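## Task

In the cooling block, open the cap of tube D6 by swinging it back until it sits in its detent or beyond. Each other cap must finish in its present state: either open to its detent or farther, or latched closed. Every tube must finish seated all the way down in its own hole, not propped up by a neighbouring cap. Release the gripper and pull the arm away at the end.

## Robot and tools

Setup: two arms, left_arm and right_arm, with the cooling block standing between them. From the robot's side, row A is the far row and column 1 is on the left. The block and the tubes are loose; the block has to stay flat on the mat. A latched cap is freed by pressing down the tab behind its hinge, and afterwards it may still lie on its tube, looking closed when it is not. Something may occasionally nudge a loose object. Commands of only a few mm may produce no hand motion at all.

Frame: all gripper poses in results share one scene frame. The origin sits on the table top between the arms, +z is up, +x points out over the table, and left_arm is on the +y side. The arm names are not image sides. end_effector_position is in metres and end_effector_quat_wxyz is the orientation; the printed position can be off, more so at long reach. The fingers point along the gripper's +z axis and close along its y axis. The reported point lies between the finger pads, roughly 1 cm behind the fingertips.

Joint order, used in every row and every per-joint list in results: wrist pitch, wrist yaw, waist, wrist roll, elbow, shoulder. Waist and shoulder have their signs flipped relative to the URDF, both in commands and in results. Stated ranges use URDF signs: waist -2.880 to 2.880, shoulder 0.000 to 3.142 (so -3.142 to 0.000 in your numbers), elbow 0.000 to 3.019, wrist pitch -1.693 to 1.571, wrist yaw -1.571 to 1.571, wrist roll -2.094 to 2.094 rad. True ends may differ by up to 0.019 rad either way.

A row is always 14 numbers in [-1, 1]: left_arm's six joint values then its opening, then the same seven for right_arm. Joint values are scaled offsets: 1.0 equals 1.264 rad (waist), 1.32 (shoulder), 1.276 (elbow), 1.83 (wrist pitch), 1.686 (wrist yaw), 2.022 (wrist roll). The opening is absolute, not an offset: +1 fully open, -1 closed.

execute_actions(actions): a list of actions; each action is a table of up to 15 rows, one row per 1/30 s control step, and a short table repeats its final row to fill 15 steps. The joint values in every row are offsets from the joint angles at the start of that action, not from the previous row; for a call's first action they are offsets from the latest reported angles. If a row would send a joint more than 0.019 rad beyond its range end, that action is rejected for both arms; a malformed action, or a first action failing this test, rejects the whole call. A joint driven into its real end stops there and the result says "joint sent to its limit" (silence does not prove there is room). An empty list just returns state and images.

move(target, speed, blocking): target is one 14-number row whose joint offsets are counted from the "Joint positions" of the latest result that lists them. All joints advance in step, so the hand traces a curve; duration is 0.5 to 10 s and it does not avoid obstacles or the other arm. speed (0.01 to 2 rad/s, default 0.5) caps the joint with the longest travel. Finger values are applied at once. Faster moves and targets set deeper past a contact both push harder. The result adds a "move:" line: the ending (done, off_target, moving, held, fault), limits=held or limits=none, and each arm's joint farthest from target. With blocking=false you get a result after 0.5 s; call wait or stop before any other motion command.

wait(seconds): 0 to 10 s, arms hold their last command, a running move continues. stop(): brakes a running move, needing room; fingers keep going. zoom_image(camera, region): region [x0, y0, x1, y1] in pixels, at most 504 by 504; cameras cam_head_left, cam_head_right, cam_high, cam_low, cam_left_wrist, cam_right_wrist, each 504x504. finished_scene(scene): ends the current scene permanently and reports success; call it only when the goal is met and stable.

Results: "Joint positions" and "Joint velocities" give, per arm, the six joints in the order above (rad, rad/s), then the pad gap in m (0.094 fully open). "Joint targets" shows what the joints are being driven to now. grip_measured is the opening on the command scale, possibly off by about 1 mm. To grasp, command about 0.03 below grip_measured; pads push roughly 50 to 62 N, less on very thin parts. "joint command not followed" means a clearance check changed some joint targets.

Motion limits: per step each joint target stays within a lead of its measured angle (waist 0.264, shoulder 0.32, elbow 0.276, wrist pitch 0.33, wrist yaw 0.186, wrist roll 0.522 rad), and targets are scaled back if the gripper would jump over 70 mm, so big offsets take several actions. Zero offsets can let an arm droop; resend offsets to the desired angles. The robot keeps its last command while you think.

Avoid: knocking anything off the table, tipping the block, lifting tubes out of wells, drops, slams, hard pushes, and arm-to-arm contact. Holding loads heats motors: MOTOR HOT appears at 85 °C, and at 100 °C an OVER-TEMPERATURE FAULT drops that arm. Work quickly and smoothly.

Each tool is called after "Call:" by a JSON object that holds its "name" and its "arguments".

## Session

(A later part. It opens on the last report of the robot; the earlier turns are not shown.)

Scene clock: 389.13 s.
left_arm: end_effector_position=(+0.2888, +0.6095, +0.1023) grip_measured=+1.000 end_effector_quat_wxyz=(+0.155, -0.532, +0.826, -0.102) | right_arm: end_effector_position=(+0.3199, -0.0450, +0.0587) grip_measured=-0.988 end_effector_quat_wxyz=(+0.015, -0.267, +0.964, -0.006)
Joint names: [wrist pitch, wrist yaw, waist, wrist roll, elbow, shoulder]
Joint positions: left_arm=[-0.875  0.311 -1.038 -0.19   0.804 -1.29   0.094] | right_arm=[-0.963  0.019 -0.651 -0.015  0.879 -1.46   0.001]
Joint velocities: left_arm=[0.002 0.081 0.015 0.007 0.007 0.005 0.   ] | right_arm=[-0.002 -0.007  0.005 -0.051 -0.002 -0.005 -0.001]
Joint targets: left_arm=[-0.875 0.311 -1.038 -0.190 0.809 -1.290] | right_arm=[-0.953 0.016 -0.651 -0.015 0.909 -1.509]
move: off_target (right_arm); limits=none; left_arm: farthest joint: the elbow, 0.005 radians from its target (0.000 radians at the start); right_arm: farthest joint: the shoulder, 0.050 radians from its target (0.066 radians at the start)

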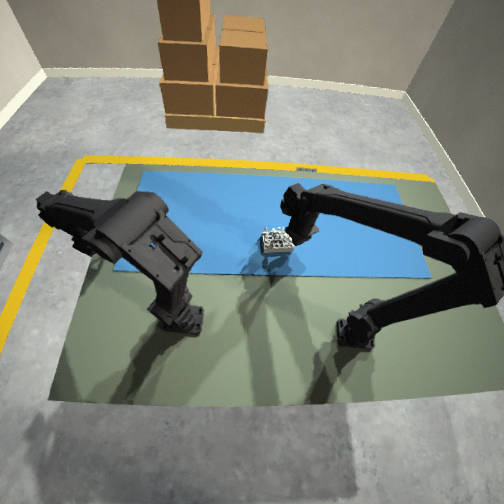

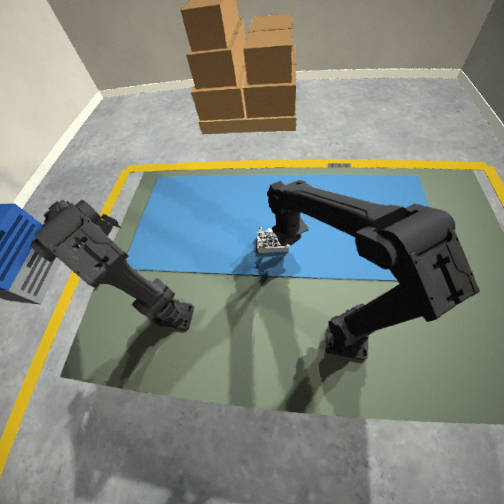

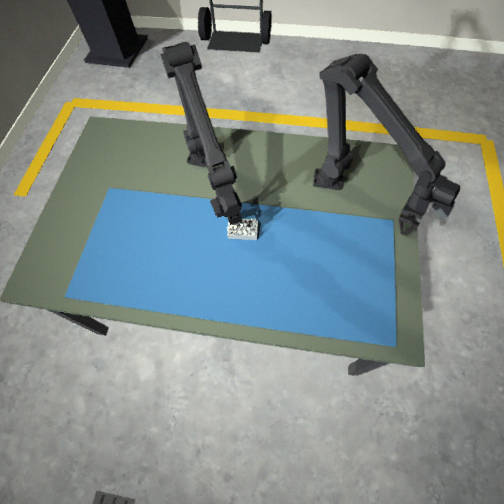

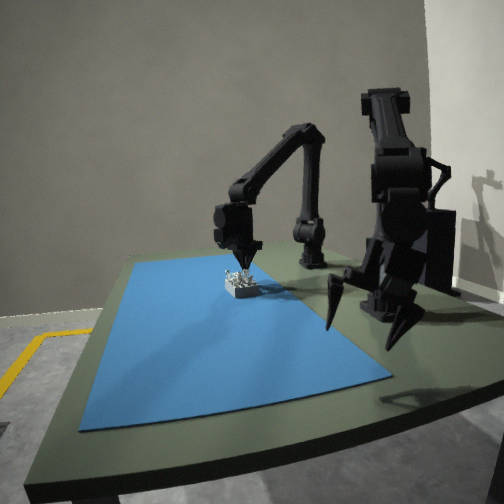

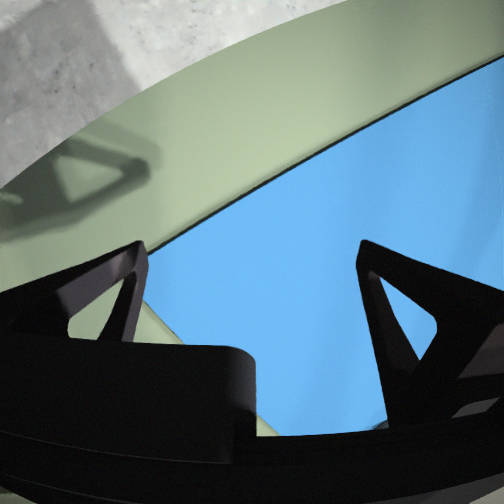

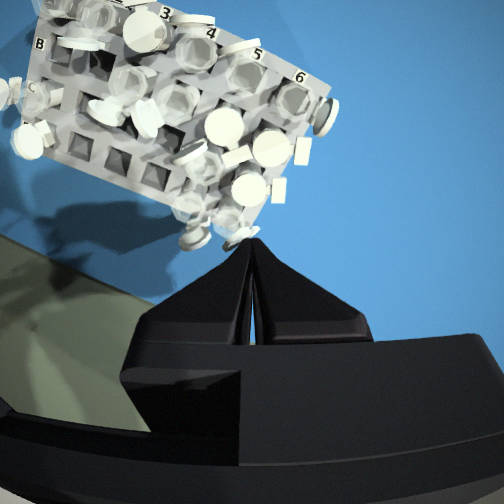

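Call:
{"name": "move", "arguments": {"target": [0,0,0,0,0,0,1, -0.018,0,0,0,0.025,0.055,-1], "speed": 0.08}}

Call:
{"name": "zoom_image", "arguments": {"camera": "cam_right_wrist", "region": [130, 130, 330, 300]}}

Call:
{"name": "zoom_image", "arguments": {"camera": "cam_head_right", "region": [245, 215, 305, 265]}}

Scene clock: 408.33 s.
left_arm: end_effector_position=(+0.2876, +0.6077, +0.1003) grip_measured=+1.000 end_effector_quat_wxyz=(+0.153, -0.532, +0.826, -0.103) | right_arm: end_effector_position=(+0.3194, -0.0455, +0.0790) grip_measured=-0.988 end_effector_quat_wxyz=(+0.035, -0.266, +0.963, -0.001)
Joint names: [wrist pitch, wrist yaw, waist, wrist roll, elbow, shoulder]
Joint positions: left_arm=[-0.875  0.311 -1.038 -0.19   0.798 -1.29   0.094] | right_arm=[-0.98   0.02  -0.651 -0.015  0.879 -1.402  0.001]
Joint velocities: left_arm=[-0.002 -0.007  0.005  0.007 -0.007  0.005  0.   ] | right_arm=[ 0.002 -0.095  0.005 -0.022 -0.017  0.005 -0.001]
Joint targets: left_arm=[-0.875 0.311 -1.038 -0.190 0.804 -1.290] | right_arm=[-0.996 0.019 -0.651 -0.015 0.910 -1.388]
move: off_target (right_arm); limits=none; left_arm: farthest joint: the elbow, 0.006 radians from its target (0.000 radians at the start); right_arm: farthest joint: the elbow, 0.032 radians from its target (0.032 radians at the start)

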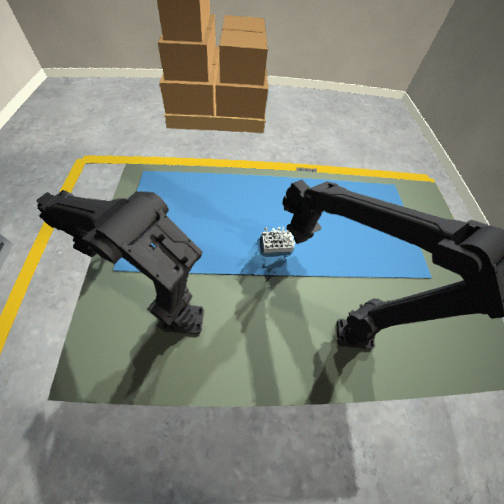

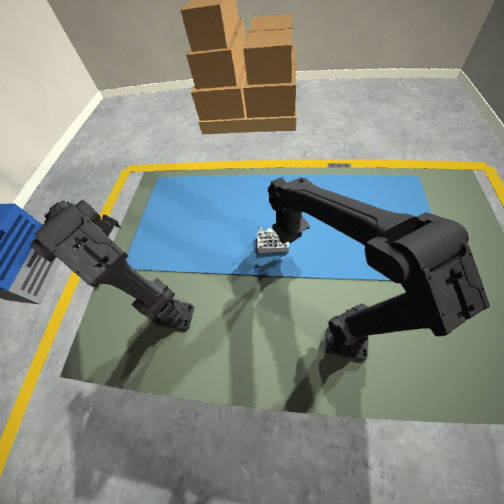

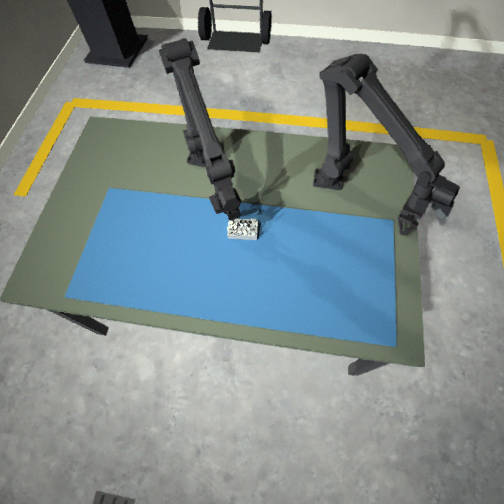

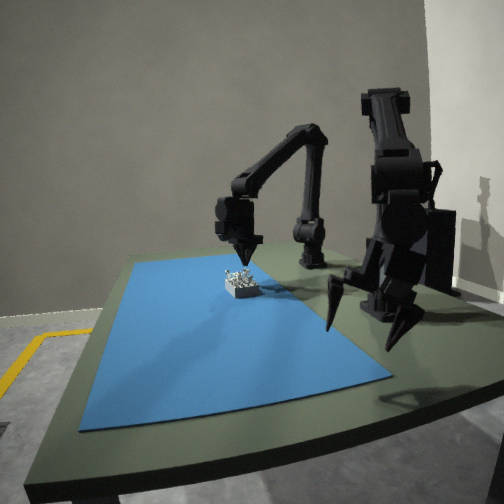

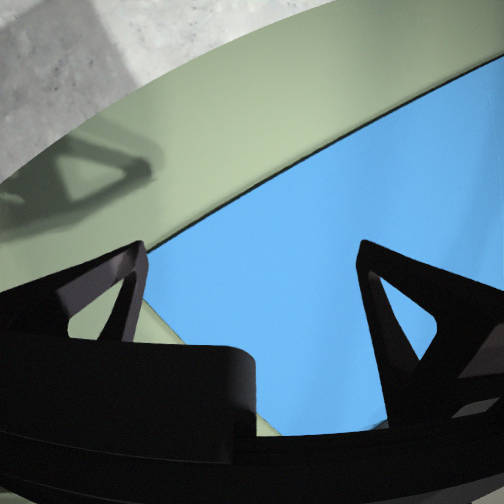

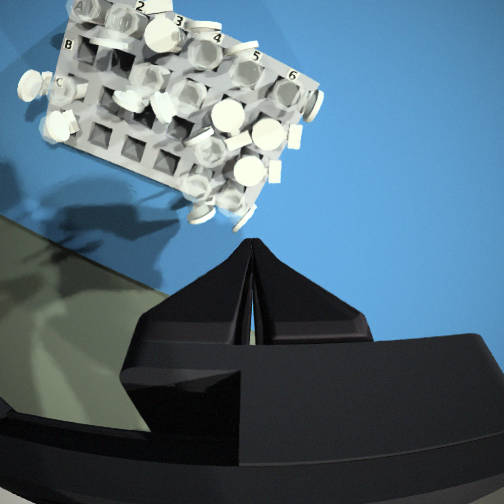

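Region (130, 130, 330, 300) of cam_right_wrist's 504x504 image, scaled by 2.520, with more detail than that image has; it fills the top 428 rows of this view, and the rest is white.

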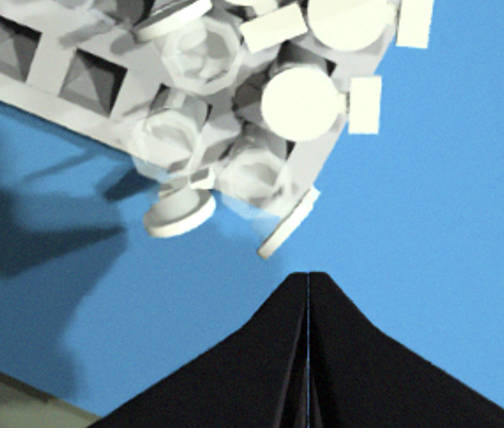

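Region (245, 215, 305, 265) of cam_head_right's 504x504 image, scaled by 8.400, with more detail than that image has.

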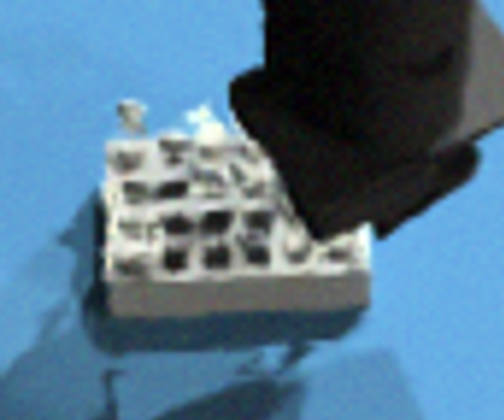

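Call:
{"name": "move", "arguments": {"target": [0,0,0,0,0,0,1, 0,0,0,0,0.025,0.025,-1], "speed": 0.1}}

Call:
{"name": "move", "arguments": {"target": [0,0,0,0,0,0,1, 0.033,0,-0.046,0,0.025,0.008,-1], "speed": 0.1}}

Call:
{"name": "zoom_image", "arguments": {"camera": "cam_right_wrist", "region": [150, 130, 350, 300]}}

Scene clock: 421.90 s.
left_arm: end_effector_position=(+0.2864, +0.6058, +0.0982) grip_measured=+1.000 end_effector_quat_wxyz=(+0.150, -0.533, +0.826, -0.104) | right_arm: end_effector_position=(+0.3202, -0.0450, +0.0859) grip_measured=-0.988 end_effector_quat_wxyz=(+0.044, -0.266, +0.963, +0.001)
Joint names: [wrist pitch, wrist yaw, waist, wrist roll, elbow, shoulder]
Joint positions: left_arm=[-0.875  0.311 -1.038 -0.19   0.793 -1.29   0.094] | right_arm=[-0.98   0.02  -0.651 -0.015  0.879 -1.383  0.001]
Joint velocities: left_arm=[-0.017  0.066 -0.005  0.007 -0.017  0.015  0.   ] | right_arm=[-0.017  0.051  0.005  0.051 -0.007  0.005  0.001]
Joint targets: left_arm=[-0.875 0.311 -1.038 -0.190 0.798 -1.290] | right_arm=[-0.980 0.020 -0.651 -0.015 0.910 -1.369]
move: off_target (right_arm); limits=none; left_arm: farthest joint: the elbow, 0.005 radians from its target (0.000 radians at the start); right_arm: farthest joint: the elbow, 0.032 radians from its target (0.032 radians at the start)

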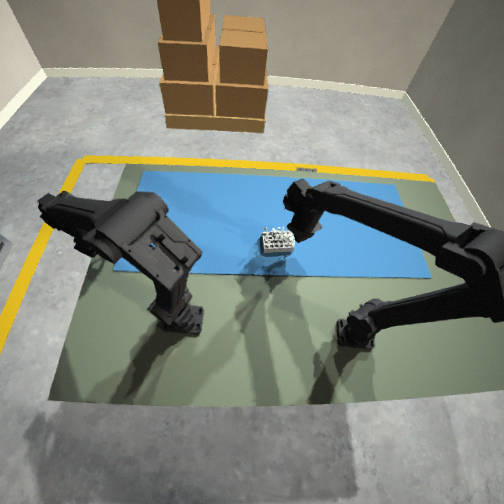

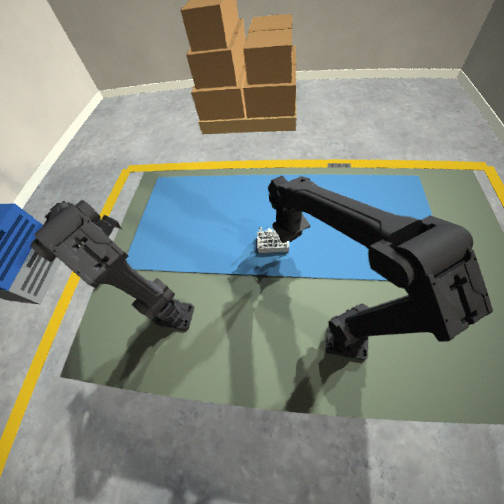

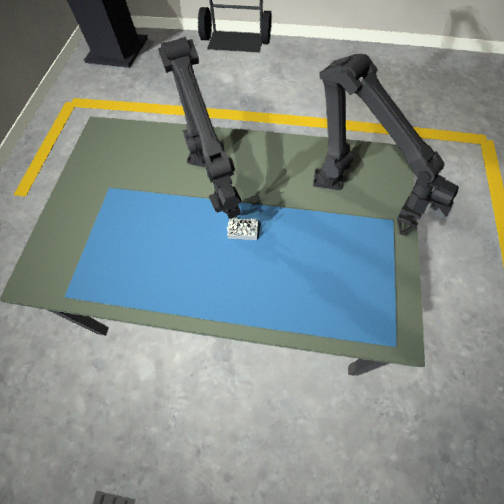

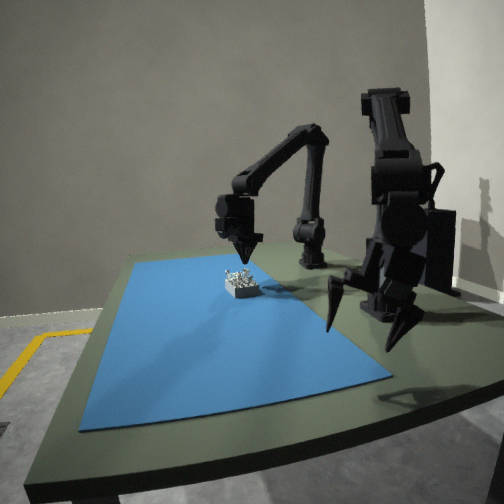

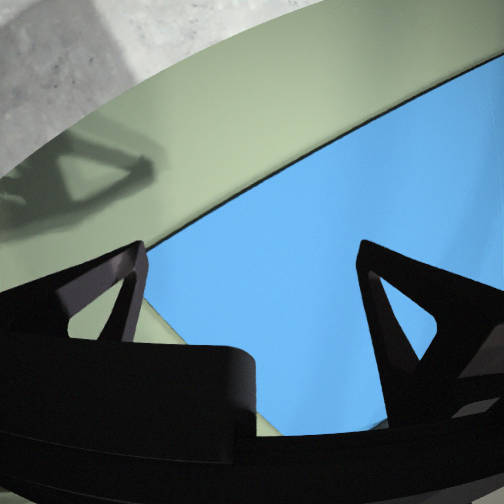

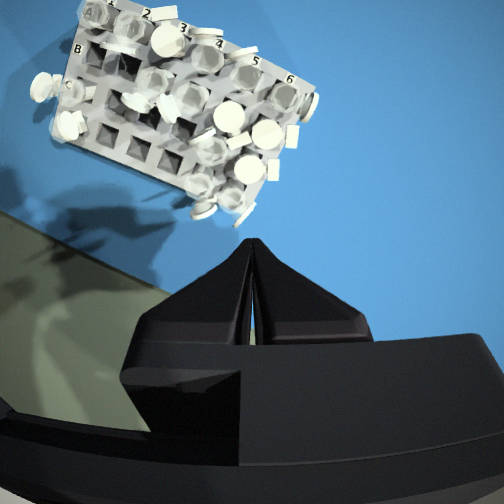

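Scene clock: 422.83 s.
left_arm: end_effector_position=(+0.2852, +0.6040, +0.0962) grip_measured=+1.000 end_effector_quat_wxyz=(+0.148, -0.533, +0.826, -0.105) | right_arm: end_effector_position=(+0.3193, -0.0239, +0.0869) grip_measured=-0.988 end_effector_quat_wxyz=(+0.064, -0.289, +0.955, +0.008)
Joint names: [wrist pitch, wrist yaw, waist, wrist roll, elbow, shoulder]
Joint positions: left_arm=[-0.875  0.311 -1.038 -0.19   0.788 -1.29   0.094] | right_arm=[-0.939  0.02  -0.7   -0.015  0.879 -1.383  0.001]
Joint velocities: left_arm=[-0.002  0.037  0.015 -0.051  0.002 -0.005  0.   ] | right_arm=[-0.007  0.051 -0.005 -0.022  0.002  0.005 -0.001]
Joint targets: left_arm=[-0.875 0.311 -1.038 -0.190 0.793 -1.290] | right_arm=[-0.920 0.020 -0.709 -0.015 0.910 -1.372]
move: off_target (right_arm); limits=none; left_arm: farthest joint: the elbow, 0.005 radians from its target (0.000 radians at the start); right_arm: farthest joint: the elbow, 0.032 radians from its target (0.032 radians at the start)

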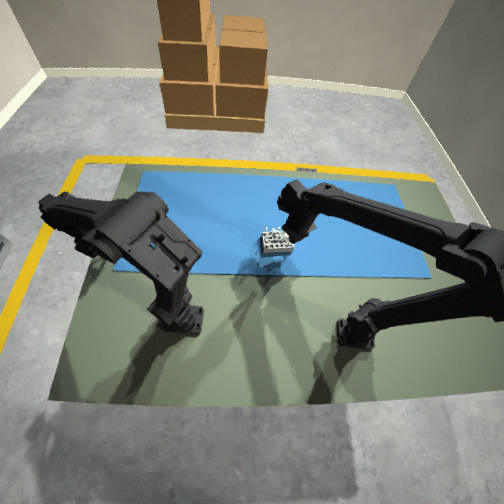

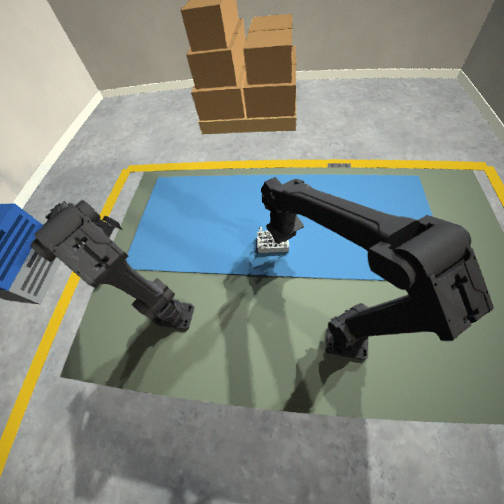

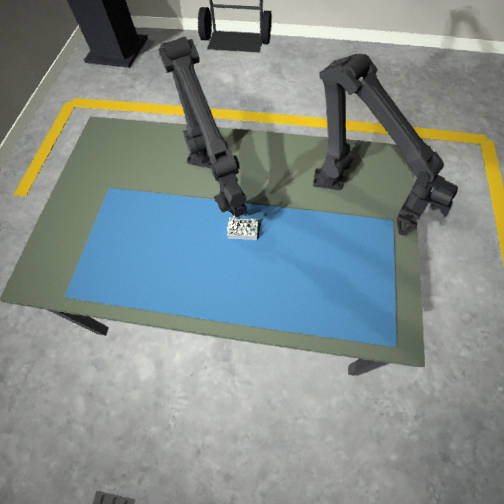

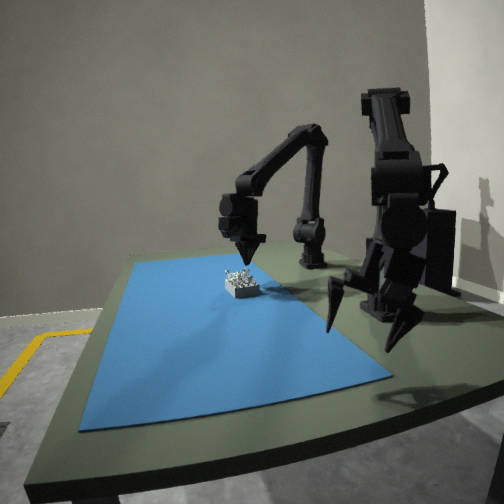

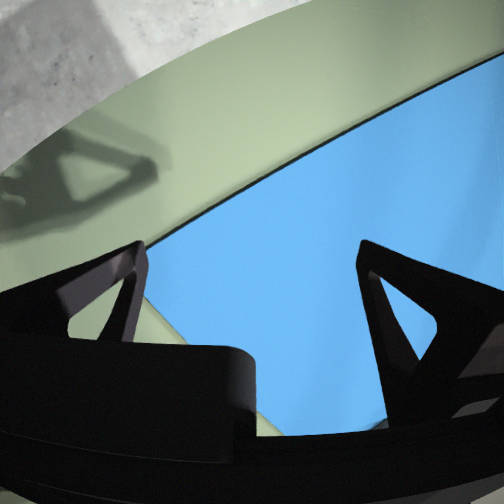

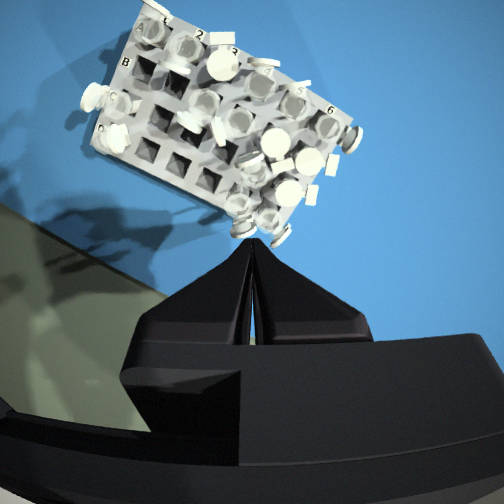

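Region (150, 130, 350, 300) of cam_right_wrist's 504x504 image, scaled by 2.520, with more detail than that image has; it fills the top 428 rows of this view, and the rest is white.

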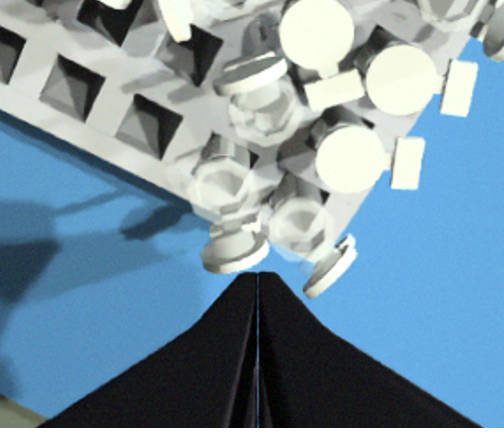

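Call:
{"name": "move", "arguments": {"target": [0,0,0,0,0,0,1, 0.02,0,0.004,0,0.025,-0.035,-1], "speed": 0.06}}

Call:
{"name": "zoom_image", "arguments": {"camera": "cam_right_wrist", "region": [150, 130, 350, 300]}}

Scene clock: 441.40 s.
left_arm: end_effector_position=(+0.2839, +0.6021, +0.0942) grip_measured=+1.000 end_effector_quat_wxyz=(+0.146, -0.534, +0.826, -0.106) | right_arm: end_effector_position=(+0.3211, -0.0227, +0.0747) grip_measured=-0.988 end_effector_quat_wxyz=(+0.055, -0.289, +0.956, +0.005)
Joint names: [wrist pitch, wrist yaw, waist, wrist roll, elbow, shoulder]
Joint positions: left_arm=[-0.875  0.311 -1.038 -0.19   0.782 -1.29   0.094] | right_arm=[-0.923  0.02  -0.7   -0.015  0.879 -1.418  0.001]
Joint velocities: left_arm=[-0.012 -0.007 -0.005 -0.007 -0.002  0.005  0.   ] | right_arm=[-0.007 -0.051  0.005  0.007 -0.012  0.005 -0.001]
Joint targets: left_arm=[-0.875 0.311 -1.038 -0.190 0.787 -1.290] | right_arm=[-0.902 0.020 -0.695 -0.015 0.910 -1.429]
move: off_target (right_arm); limits=none; left_arm: farthest joint: the elbow, 0.006 radians from its target (0.000 radians at the start); right_arm: farthest joint: the elbow, 0.032 radians from its target (0.032 radians at the start)

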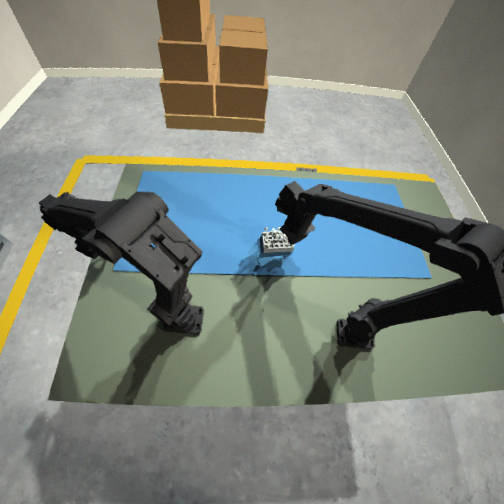

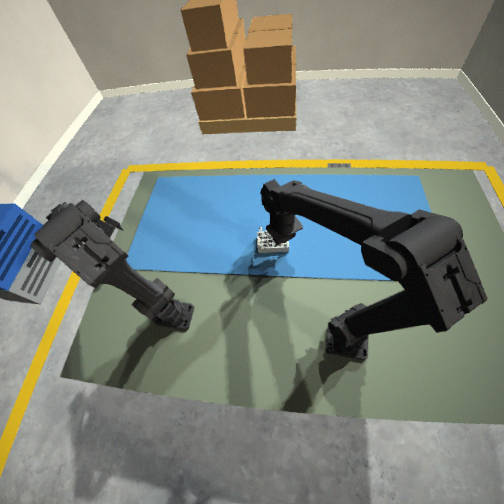

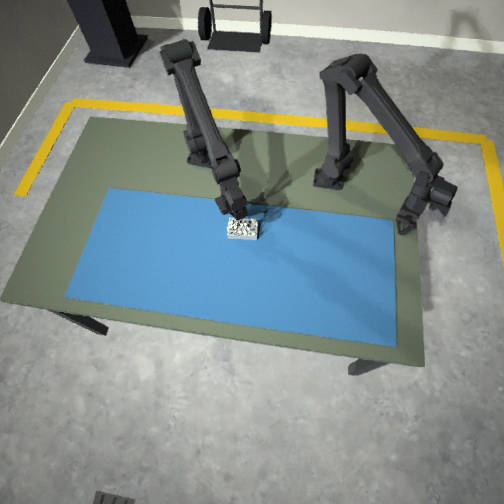

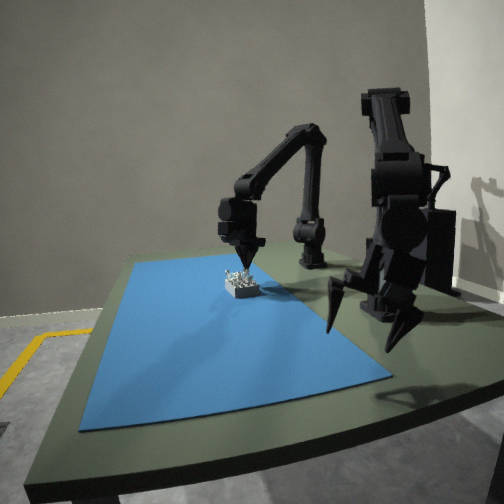

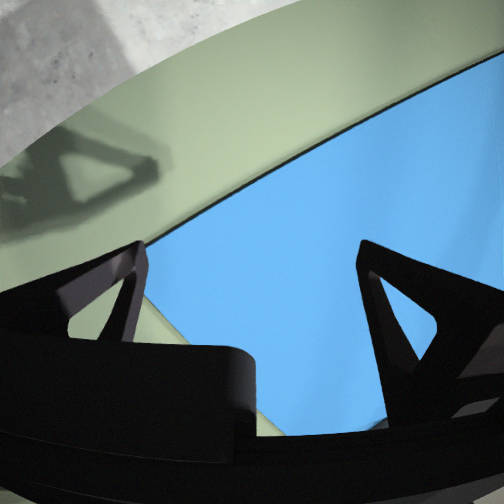

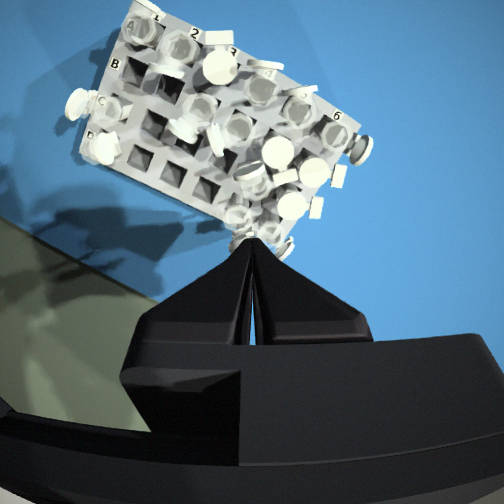

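Region (150, 130, 350, 300) of cam_right_wrist's 504x504 image, scaled by 2.520, with more detail than that image has; it fills the top 428 rows of this view, and the rest is white.

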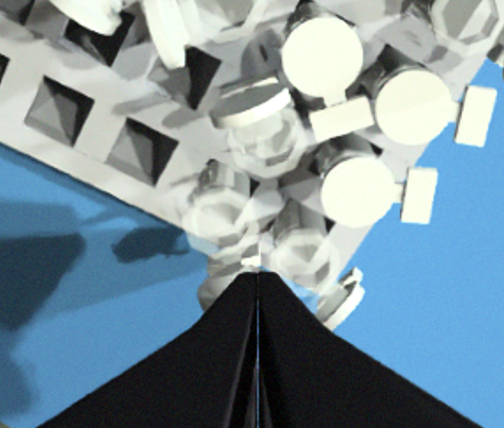

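Call:
{"name": "move", "arguments": {"target": [0,0,0,0,0,0,1, 0.01,0,0,0,0.025,0.028,-1], "speed": 0.06}}

Call:
{"name": "move", "arguments": {"target": [0,0,0,0,0,0,1, 0.025,0,0.022,0,0.025,0.008,-1], "speed": 0.06}}

Call:
{"name": "zoom_image", "arguments": {"camera": "cam_right_wrist", "region": [150, 130, 350, 300]}}

Scene clock: 462.87 s.
left_arm: end_effector_position=(+0.2828, +0.6004, +0.0923) grip_measured=+1.000 end_effector_quat_wxyz=(+0.143, -0.534, +0.826, -0.107) | right_arm: end_effector_position=(+0.3221, -0.0221, +0.0830) grip_measured=-0.988 end_effector_quat_wxyz=(+0.066, -0.289, +0.955, +0.009)
Joint names: [wrist pitch, wrist yaw, waist, wrist roll, elbow, shoulder]
Joint positions: left_arm=[-0.875  0.311 -1.038 -0.19   0.777 -1.29   0.094] | right_arm=[-0.923  0.02  -0.7   -0.015  0.879 -1.395  0.001]
Joint velocities: left_arm=[-0.022 -0.007  0.005 -0.022 -0.007  0.015  0.   ] | right_arm=[ 0.012  0.081  0.005 -0.11  -0.002  0.005 -0.001]
Joint targets: left_arm=[-0.875 0.311 -1.038 -0.190 0.782 -1.290] | right_arm=[-0.905 0.020 -0.700 -0.015 0.910 -1.381]
move: off_target (right_arm); limits=none; left_arm: farthest joint: the elbow, 0.005 radians from its target (0.000 radians at the start); right_arm: farthest joint: the elbow, 0.032 radians from its target (0.032 radians at the start)

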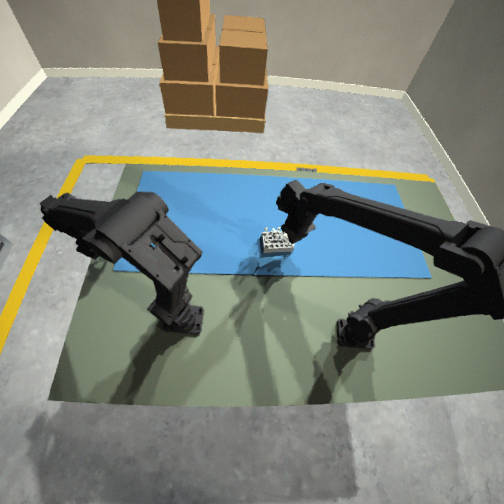

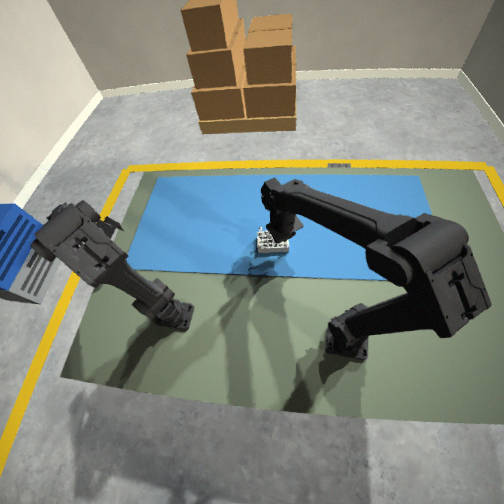

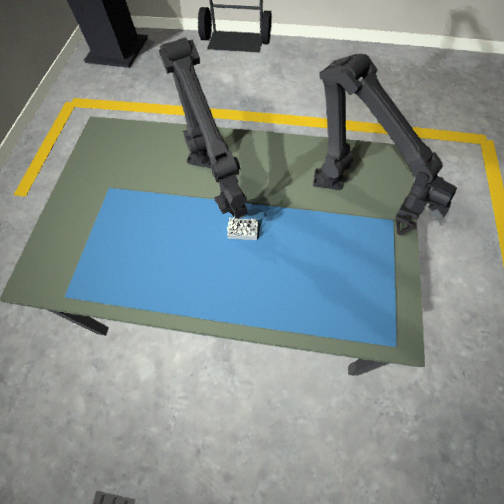

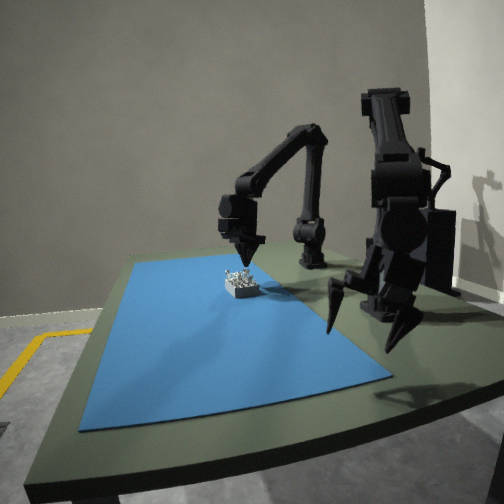

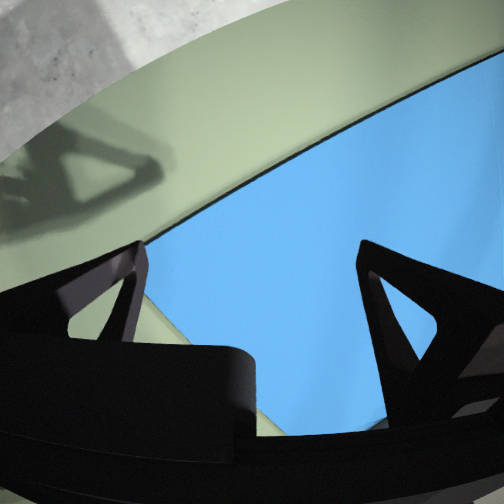

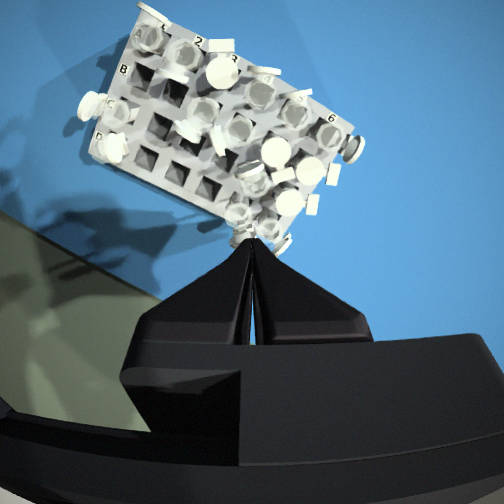

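Scene clock: 463.93 s.
left_arm: end_effector_position=(+0.2815, +0.5985, +0.0903) grip_measured=+1.000 end_effector_quat_wxyz=(+0.141, -0.535, +0.826, -0.108) | right_arm: end_effector_position=(+0.3310, -0.0243, +0.0839) grip_measured=-0.988 end_effector_quat_wxyz=(+0.079, -0.281, +0.957, +0.012)
Joint names: [wrist pitch, wrist yaw, waist, wrist roll, elbow, shoulder]
Joint positions: left_arm=[-0.875  0.311 -1.038 -0.19   0.772 -1.29   0.094] | right_arm=[-0.897  0.02  -0.683 -0.015  0.879 -1.395  0.001]
Joint velocities: left_arm=[ 0.002  0.11   0.015 -0.037 -0.007  0.005  0.   ] | right_arm=[ 0.007 -0.051  0.005 -0.022 -0.017 -0.005  0.   ]
Joint targets: left_arm=[-0.875 0.311 -1.038 -0.190 0.777 -1.290] | right_arm=[-0.877 0.020 -0.672 -0.015 0.910 -1.384]
move: off_target (right_arm); limits=none; left_arm: farthest joint: the elbow, 0.005 radians from its target (0.000 radians at the start); right_arm: farthest joint: the elbow, 0.032 radians from its target (0.032 radians at the start)

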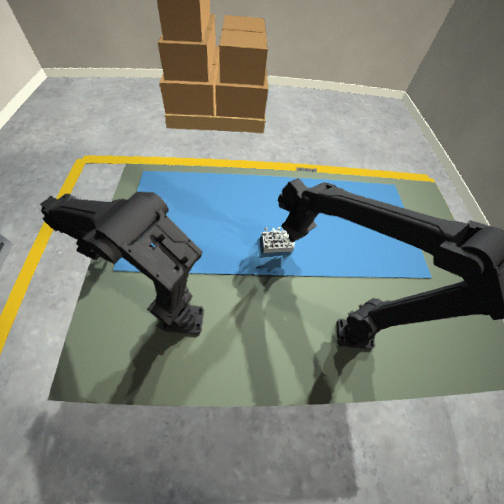

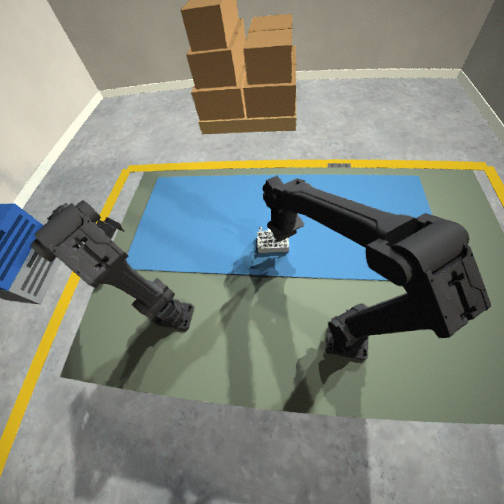

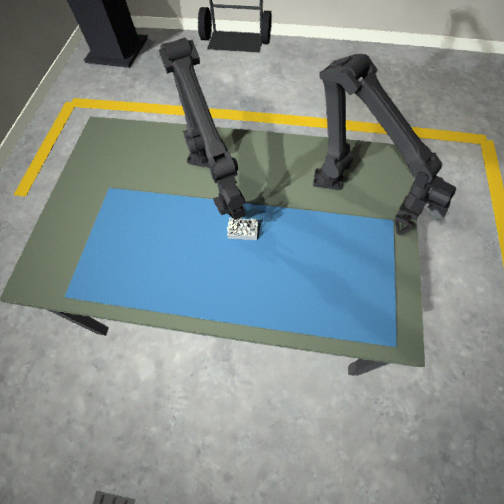

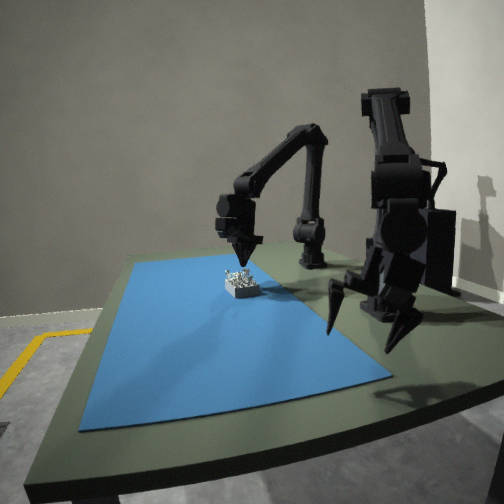

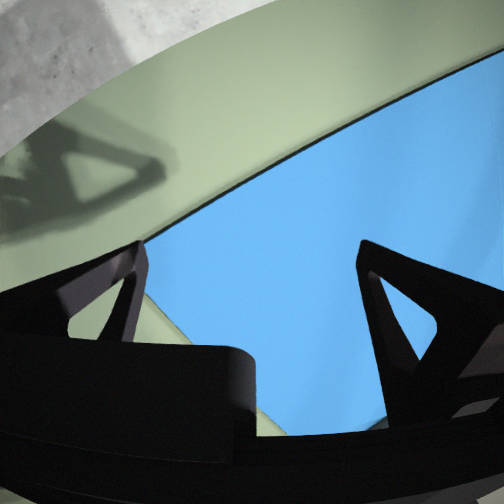

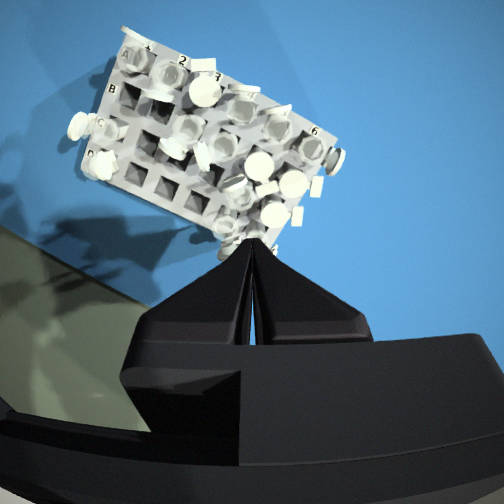

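Region (150, 130, 350, 300) of cam_right_wrist's 504x504 image, scaled by 2.520, with more detail than that image has; it fills the top 428 rows of this view, and the rest is white.

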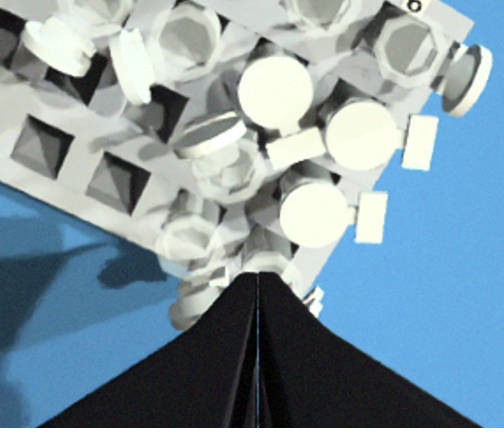

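Call:
{"name": "execute_actions", "arguments": {"actions": []}}

Scene clock: 490.50 s.
left_arm: end_effector_position=(+0.2815, +0.5985, +0.0903) grip_measured=+1.000 end_effector_quat_wxyz=(+0.141, -0.535, +0.826, -0.108) | right_arm: end_effector_position=(+0.3310, -0.0243, +0.0839) grip_measured=-0.988 end_effector_quat_wxyz=(+0.079, -0.281, +0.957, +0.012)
Joint names: [wrist pitch, wrist yaw, waist, wrist roll, elbow, shoulder]
Joint positions: left_arm=[-0.875  0.311 -1.038 -0.19   0.772 -1.29   0.094] | right_arm=[-0.897  0.02  -0.683 -0.015  0.879 -1.395  0.001]
Joint velocities: left_arm=[ 0.002  0.007  0.005 -0.051 -0.002 -0.005  0.   ] | right_arm=[ 0.007 -0.051  0.005 -0.007  0.002 -0.005 -0.   ]
Joint targets: left_arm=[-0.875 0.311 -1.038 -0.190 0.777 -1.290] | right_arm=[-0.877 0.020 -0.672 -0.015 0.910 -1.384]

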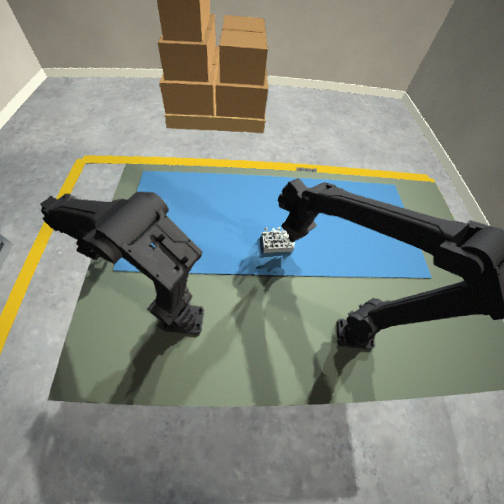

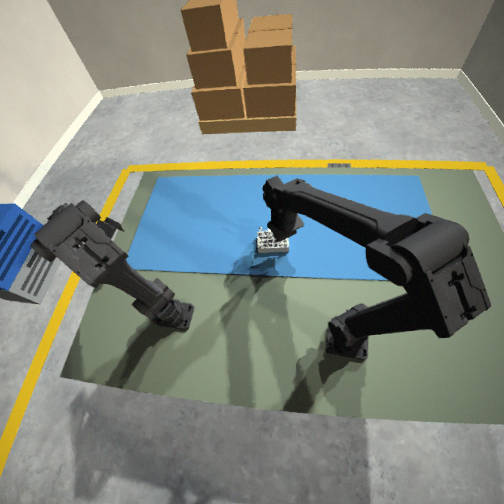

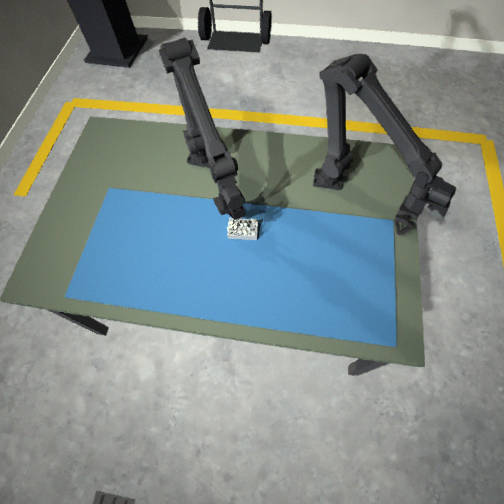

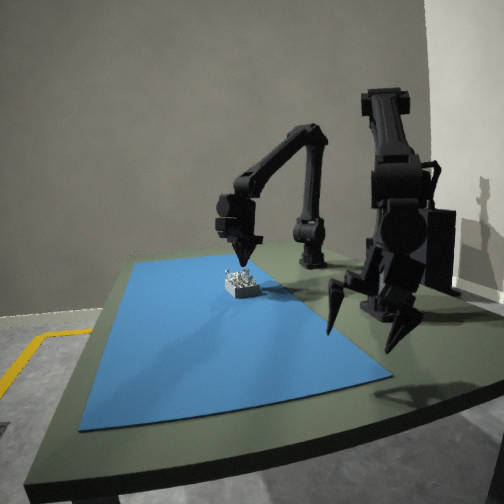

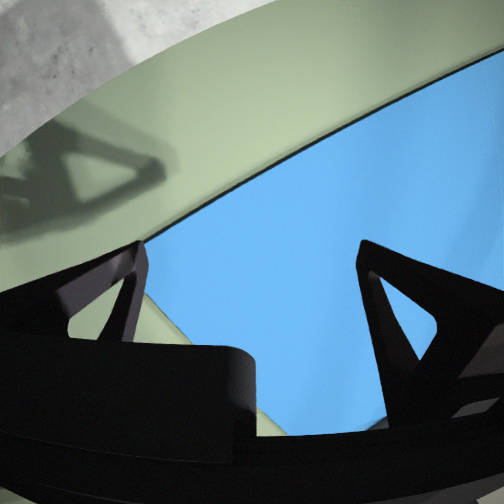

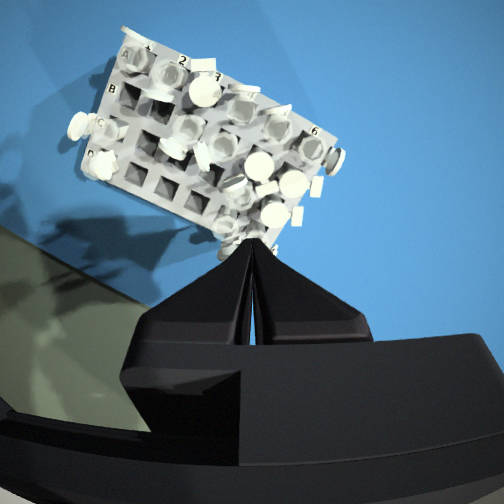

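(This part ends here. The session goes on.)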